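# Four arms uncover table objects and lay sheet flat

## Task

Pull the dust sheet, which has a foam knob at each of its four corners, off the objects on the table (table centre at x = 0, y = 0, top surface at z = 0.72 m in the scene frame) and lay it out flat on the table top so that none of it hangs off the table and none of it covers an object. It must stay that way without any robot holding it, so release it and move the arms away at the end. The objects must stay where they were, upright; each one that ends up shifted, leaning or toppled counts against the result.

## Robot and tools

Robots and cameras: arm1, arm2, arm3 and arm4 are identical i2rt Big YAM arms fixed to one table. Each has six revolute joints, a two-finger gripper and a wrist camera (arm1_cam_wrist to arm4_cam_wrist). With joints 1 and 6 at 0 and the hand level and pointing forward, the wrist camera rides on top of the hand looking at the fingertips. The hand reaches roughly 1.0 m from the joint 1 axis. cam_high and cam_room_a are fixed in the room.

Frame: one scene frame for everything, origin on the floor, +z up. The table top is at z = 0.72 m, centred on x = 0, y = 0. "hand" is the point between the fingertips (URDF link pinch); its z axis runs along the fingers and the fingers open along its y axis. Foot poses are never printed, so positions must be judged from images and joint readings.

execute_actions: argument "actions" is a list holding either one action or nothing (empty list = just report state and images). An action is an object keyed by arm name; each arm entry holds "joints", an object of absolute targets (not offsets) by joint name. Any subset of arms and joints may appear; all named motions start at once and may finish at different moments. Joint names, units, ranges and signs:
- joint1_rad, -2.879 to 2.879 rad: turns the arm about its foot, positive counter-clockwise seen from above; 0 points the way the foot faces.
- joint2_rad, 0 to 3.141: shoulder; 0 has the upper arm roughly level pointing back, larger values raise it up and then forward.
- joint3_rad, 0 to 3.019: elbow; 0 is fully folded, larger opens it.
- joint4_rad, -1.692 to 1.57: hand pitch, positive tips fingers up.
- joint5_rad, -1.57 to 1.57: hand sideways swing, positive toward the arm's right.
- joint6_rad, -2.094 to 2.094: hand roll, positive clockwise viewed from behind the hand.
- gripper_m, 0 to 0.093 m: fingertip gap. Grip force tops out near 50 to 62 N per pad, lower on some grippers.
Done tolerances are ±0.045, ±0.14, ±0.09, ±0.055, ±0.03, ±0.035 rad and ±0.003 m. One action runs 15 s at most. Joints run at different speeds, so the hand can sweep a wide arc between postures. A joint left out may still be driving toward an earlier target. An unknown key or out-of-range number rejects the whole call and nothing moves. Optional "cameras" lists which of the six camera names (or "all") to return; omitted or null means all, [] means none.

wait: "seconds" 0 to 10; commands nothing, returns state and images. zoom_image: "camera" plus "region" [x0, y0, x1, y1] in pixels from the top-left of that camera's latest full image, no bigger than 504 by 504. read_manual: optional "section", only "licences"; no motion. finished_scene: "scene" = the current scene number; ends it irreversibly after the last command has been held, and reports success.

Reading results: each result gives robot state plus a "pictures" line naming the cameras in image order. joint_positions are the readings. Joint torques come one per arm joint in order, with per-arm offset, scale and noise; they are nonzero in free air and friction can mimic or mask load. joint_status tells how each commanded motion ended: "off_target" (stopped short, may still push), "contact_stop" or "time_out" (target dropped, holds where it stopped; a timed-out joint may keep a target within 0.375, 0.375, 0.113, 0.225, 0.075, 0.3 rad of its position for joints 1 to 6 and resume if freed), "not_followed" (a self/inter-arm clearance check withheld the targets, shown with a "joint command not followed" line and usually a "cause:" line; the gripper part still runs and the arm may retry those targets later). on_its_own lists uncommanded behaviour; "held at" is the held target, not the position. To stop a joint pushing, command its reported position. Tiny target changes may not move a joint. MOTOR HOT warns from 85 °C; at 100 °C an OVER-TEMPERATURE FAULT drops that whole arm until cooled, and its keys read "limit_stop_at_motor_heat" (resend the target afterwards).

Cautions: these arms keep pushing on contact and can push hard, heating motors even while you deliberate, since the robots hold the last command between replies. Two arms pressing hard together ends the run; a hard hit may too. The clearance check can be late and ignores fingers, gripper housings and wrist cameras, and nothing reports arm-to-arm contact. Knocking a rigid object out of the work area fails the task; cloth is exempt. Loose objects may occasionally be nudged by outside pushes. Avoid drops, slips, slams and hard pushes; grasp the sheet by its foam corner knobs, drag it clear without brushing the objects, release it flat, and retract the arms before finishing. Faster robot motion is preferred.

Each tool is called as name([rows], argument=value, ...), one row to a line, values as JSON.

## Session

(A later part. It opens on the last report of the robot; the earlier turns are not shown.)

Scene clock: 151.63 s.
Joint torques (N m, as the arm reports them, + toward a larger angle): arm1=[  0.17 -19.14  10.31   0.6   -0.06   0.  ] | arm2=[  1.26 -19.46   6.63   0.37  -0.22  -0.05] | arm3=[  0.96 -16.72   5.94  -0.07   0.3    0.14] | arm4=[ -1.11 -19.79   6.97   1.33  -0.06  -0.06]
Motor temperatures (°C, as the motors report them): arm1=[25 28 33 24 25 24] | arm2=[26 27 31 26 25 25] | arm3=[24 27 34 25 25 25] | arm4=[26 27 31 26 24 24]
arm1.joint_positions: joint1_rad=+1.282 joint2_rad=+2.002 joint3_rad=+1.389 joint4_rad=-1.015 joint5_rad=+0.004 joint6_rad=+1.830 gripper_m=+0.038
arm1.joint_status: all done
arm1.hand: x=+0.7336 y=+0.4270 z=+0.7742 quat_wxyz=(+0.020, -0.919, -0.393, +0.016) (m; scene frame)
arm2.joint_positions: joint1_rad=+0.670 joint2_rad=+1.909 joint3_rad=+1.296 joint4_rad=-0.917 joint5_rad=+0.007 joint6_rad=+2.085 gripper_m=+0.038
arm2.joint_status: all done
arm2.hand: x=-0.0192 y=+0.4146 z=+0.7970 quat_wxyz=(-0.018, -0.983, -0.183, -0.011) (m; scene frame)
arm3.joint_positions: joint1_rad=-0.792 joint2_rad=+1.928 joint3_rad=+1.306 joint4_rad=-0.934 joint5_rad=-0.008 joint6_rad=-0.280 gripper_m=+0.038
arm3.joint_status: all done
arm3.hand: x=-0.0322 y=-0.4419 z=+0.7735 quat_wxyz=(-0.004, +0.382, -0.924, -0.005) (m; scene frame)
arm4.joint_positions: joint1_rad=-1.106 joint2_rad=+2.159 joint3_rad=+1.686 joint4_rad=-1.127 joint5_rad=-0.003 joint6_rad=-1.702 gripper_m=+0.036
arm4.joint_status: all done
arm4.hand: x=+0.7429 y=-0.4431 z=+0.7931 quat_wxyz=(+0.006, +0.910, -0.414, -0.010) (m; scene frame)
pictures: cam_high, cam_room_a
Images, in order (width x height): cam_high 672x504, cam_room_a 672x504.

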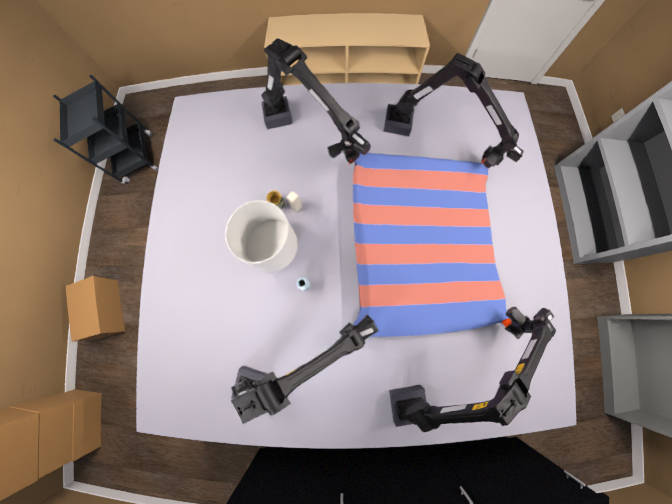

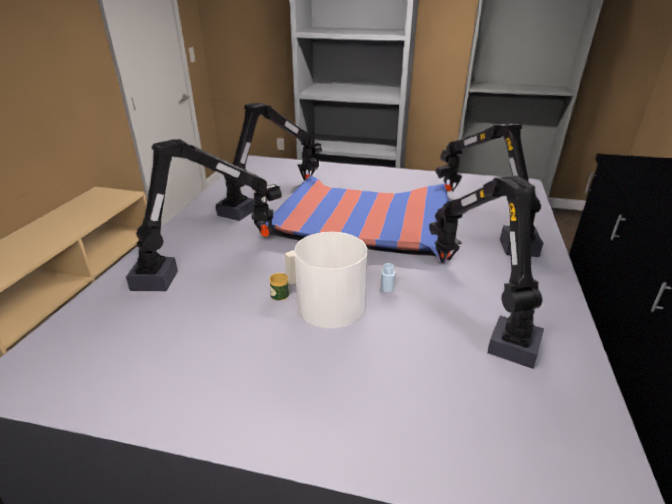

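Taut. Lower, release.

execute_actions([
  {"arm1":{"joints":{"joint2_rad":2.05,"joint4_rad":-0.94}},"arm2":{"joints":{"joint2_rad":1.98,"joint3_rad":1.25,"joint4_rad":-0.87}},"arm3":{"joints":{"joint2_rad":1.975,"joint4_rad":-0.9}},"arm4":{"joints":{"joint2_rad":2.22,"joint3_rad":1.67,"joint4_rad":-1.04}}},
], cameras=[])

execute_actions([
  {"arm1":{"joints":{"gripper_m":0.09}},"arm2":{"joints":{"gripper_m":0.09}},"arm3":{"joints":{"gripper_m":0.09}},"arm4":{"joints":{"gripper_m":0.09}}},
], cameras=[])

execute_actions([
  {"arm1":{"joints":{"joint2_rad":0.9}},"arm2":{"joints":{"joint2_rad":0.9}},"arm3":{"joints":{"joint2_rad":0.9}},"arm4":{"joints":{"joint2_rad":0.9}}},
], cameras=["cam_high","cam_room_a"])

Scene clock: 163.77 s.
Joint torques (N m, as the arm reports them, + toward a larger angle): arm1=[  0.09 -16.14   9.93   0.84  -0.08   0.06] | arm2=[  1.17 -15.76   6.26   0.5   -0.13  -0.05] | arm3=[  0.46 -13.94   6.2    0.17   0.27   0.17] | arm4=[ -1.25 -20.04   6.42   1.37  -0.06  -0.06]
Motor temperatures (°C, as the motors report them): arm1=[25 29 32 24 25 24] | arm2=[26 27 29 26 25 25] | arm3=[24 27 31 25 25 25] | arm4=[26 27 29 26 24 24]
arm1.joint_positions: joint1_rad=+1.282 joint2_rad=+2.023 joint3_rad=+1.389 joint4_rad=-0.971 joint5_rad=+0.004 joint6_rad=+1.831 gripper_m=+0.038
arm1.joint_status: all done
arm1.hand: x=+0.7403 y=+0.4233 z=+0.7628 quat_wxyz=(+0.011, -0.920, -0.393, +0.009) (m; scene frame)
arm2.joint_positions: joint1_rad=+0.670 joint2_rad=+1.940 joint3_rad=+1.279 joint4_rad=-0.861 joint5_rad=+0.005 joint6_rad=+2.085 gripper_m=+0.038
arm2.joint_status: all done
arm2.hand: x=-0.0174 y=+0.4138 z=+0.7765 quat_wxyz=(-0.021, -0.983, -0.183, -0.015) (m; scene frame)
arm3.joint_positions: joint1_rad=-0.792 joint2_rad=+1.953 joint3_rad=+1.303 joint4_rad=-0.898 joint5_rad=-0.008 joint6_rad=-0.280 gripper_m=+0.038
arm3.joint_status: all done
arm3.hand: x=-0.0293 y=-0.4405 z=+0.7595 quat_wxyz=(-0.007, +0.382, -0.924, -0.005) (m; scene frame)
arm4.joint_positions: joint1_rad=-1.106 joint2_rad=+2.225 joint3_rad=+1.667 joint4_rad=-1.062 joint5_rad=-0.003 joint6_rad=-1.702 gripper_m=+0.036
arm4.joint_status: all done
arm4.hand: x=+0.7402 y=-0.4444 z=+0.7468 quat_wxyz=(+0.015, +0.910, -0.414, -0.015) (m; scene frame)
pictures: none
No camera images: the call's "cameras" was empty. Leave "cameras" out to get every camera's image.

Scene clock: 164.47 s.
Joint torques (N m, as the arm reports them, + toward a larger angle): arm1=[  0.91 -16.24  10.15   0.51  -0.01   0.02] | arm2=[  1.21 -15.82   8.03   0.44  -0.07  -0.05] | arm3=[  1.76 -15.01   7.2    0.31   0.09   0.12] | arm4=[ -1.23 -19.99   6.46   1.16  -0.12  -0.05]
Motor temperatures (°C, as the motors report them): arm1=[25 29 32 24 25 24] | arm2=[26 27 29 26 25 25] | arm3=[24 27 31 25 25 25] | arm4=[26 28 29 26 24 24]
arm1.joint_positions: joint1_rad=+1.283 joint2_rad=+2.023 joint3_rad=+1.389 joint4_rad=-0.953 joint5_rad=+0.002 joint6_rad=+1.832 gripper_m=+0.090
arm1.joint_status: all done
arm1.hand: x=+0.7446 y=+0.4217 z=+0.7627 quat_wxyz=(+0.004, -0.920, -0.393, +0.002) (m; scene frame)
arm2.joint_positions: joint1_rad=+0.670 joint2_rad=+1.943 joint3_rad=+1.256 joint4_rad=-0.861 joint5_rad=+0.003 joint6_rad=+2.085 gripper_m=+0.090
arm2.joint_status: all done
arm2.hand: x=-0.0262 y=+0.4214 z=+0.7682 quat_wxyz=(-0.011, -0.983, -0.183, -0.008) (m; scene frame)
arm3.joint_positions: joint1_rad=-0.801 joint2_rad=+1.953 joint3_rad=+1.291 joint4_rad=-0.898 joint5_rad=-0.003 joint6_rad=-0.279 gripper_m=+0.090
arm3.joint_status: all done
arm3.hand: x=-0.0315 y=-0.4481 z=+0.7561 quat_wxyz=(-0.002, +0.377, -0.926, -0.002) (m; scene frame)
arm4.joint_positions: joint1_rad=-1.106 joint2_rad=+2.225 joint3_rad=+1.667 joint4_rad=-1.056 joint5_rad=-0.002 joint6_rad=-1.702 gripper_m=+0.090
arm4.joint_status: all done
arm4.hand: x=+0.7416 y=-0.4438 z=+0.7467 quat_wxyz=(+0.012, +0.910, -0.414, -0.013) (m; scene frame)
pictures: none
No camera images: the call's "cameras" was empty. Leave "cameras" out to get every camera's image.

Scene clock: 166.37 s.
Joint torques (N m, as the arm reports them, + toward a larger angle): arm1=[ 1.01 -1.47 12.21  1.58  0.01 -0.13] | arm2=[ 1.24 -2.79 12.71  2.16 -0.1  -0.12] | arm3=[ 1.89 -2.72 11.22  1.55  0.12  0.16] | arm4=[-1.47 -2.25  7.49  2.7  -0.05  0.04]
Motor temperatures (°C, as the motors report them): arm1=[25 29 32 24 25 24] | arm2=[26 27 29 26 25 25] | arm3=[24 27 31 25 25 25] | arm4=[26 27 29 26 24 24]
arm1.joint_positions: joint1_rad=+1.283 joint2_rad=+0.884 joint3_rad=+1.393 joint4_rad=-0.945 joint5_rad=+0.002 joint6_rad=+1.832 gripper_m=+0.090
arm1.joint_status: all done
arm1.hand: x=+0.5987 y=+0.4995 z=+1.3410 quat_wxyz=(-0.425, -0.775, -0.329, -0.334) (m; scene frame)
arm2.joint_positions: joint1_rad=+0.670 joint2_rad=+0.890 joint3_rad=+1.241 joint4_rad=-0.861 joint5_rad=+0.002 joint6_rad=+2.085 gripper_m=+0.090
arm2.joint_status: all done
arm2.hand: x=-0.1156 y=+0.4944 z=+1.2758 quat_wxyz=(-0.389, -0.848, -0.157, -0.326) (m; scene frame)
arm3.joint_positions: joint1_rad=-0.801 joint2_rad=+0.889 joint3_rad=+1.275 joint4_rad=-0.898 joint5_rad=-0.003 joint6_rad=-0.278 gripper_m=+0.090
arm3.joint_status: all done
arm3.hand: x=-0.1390 y=-0.5066 z=+1.2719 quat_wxyz=(-0.499, +0.326, -0.801, -0.056) (m; scene frame)
arm4.joint_positions: joint1_rad=-1.106 joint2_rad=+0.898 joint3_rad=+1.661 joint4_rad=-1.049 joint5_rad=-0.002 joint6_rad=-1.702 gripper_m=+0.090
arm4.joint_status: all done
arm4.hand: x=+0.5156 y=-0.5995 z=+1.4661 quat_wxyz=(-0.513, +0.726, -0.332, +0.316) (m; scene frame)
pictures: cam_high, cam_room_a
Images, in order (width x height): cam_high 672x504, cam_room_a 672x504.

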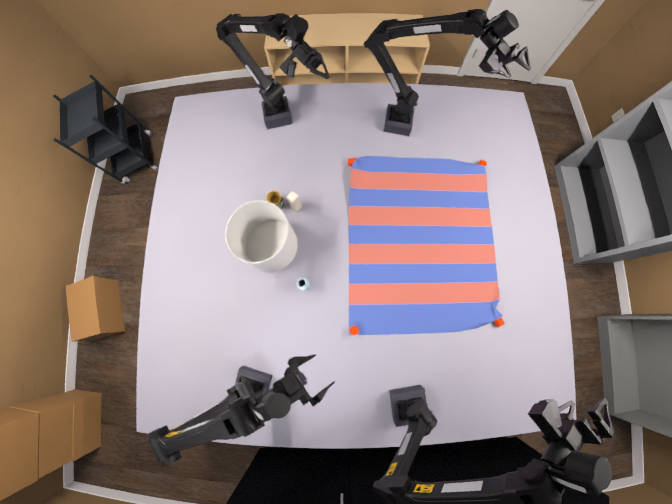

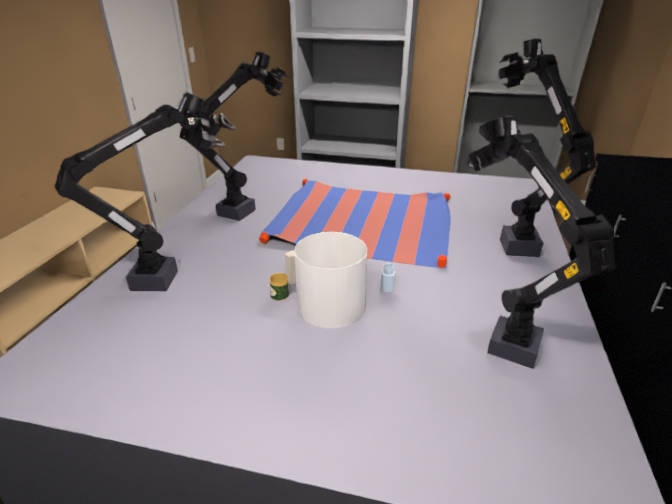

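finished_scene(scene=1)

The scene is finished: the task was done.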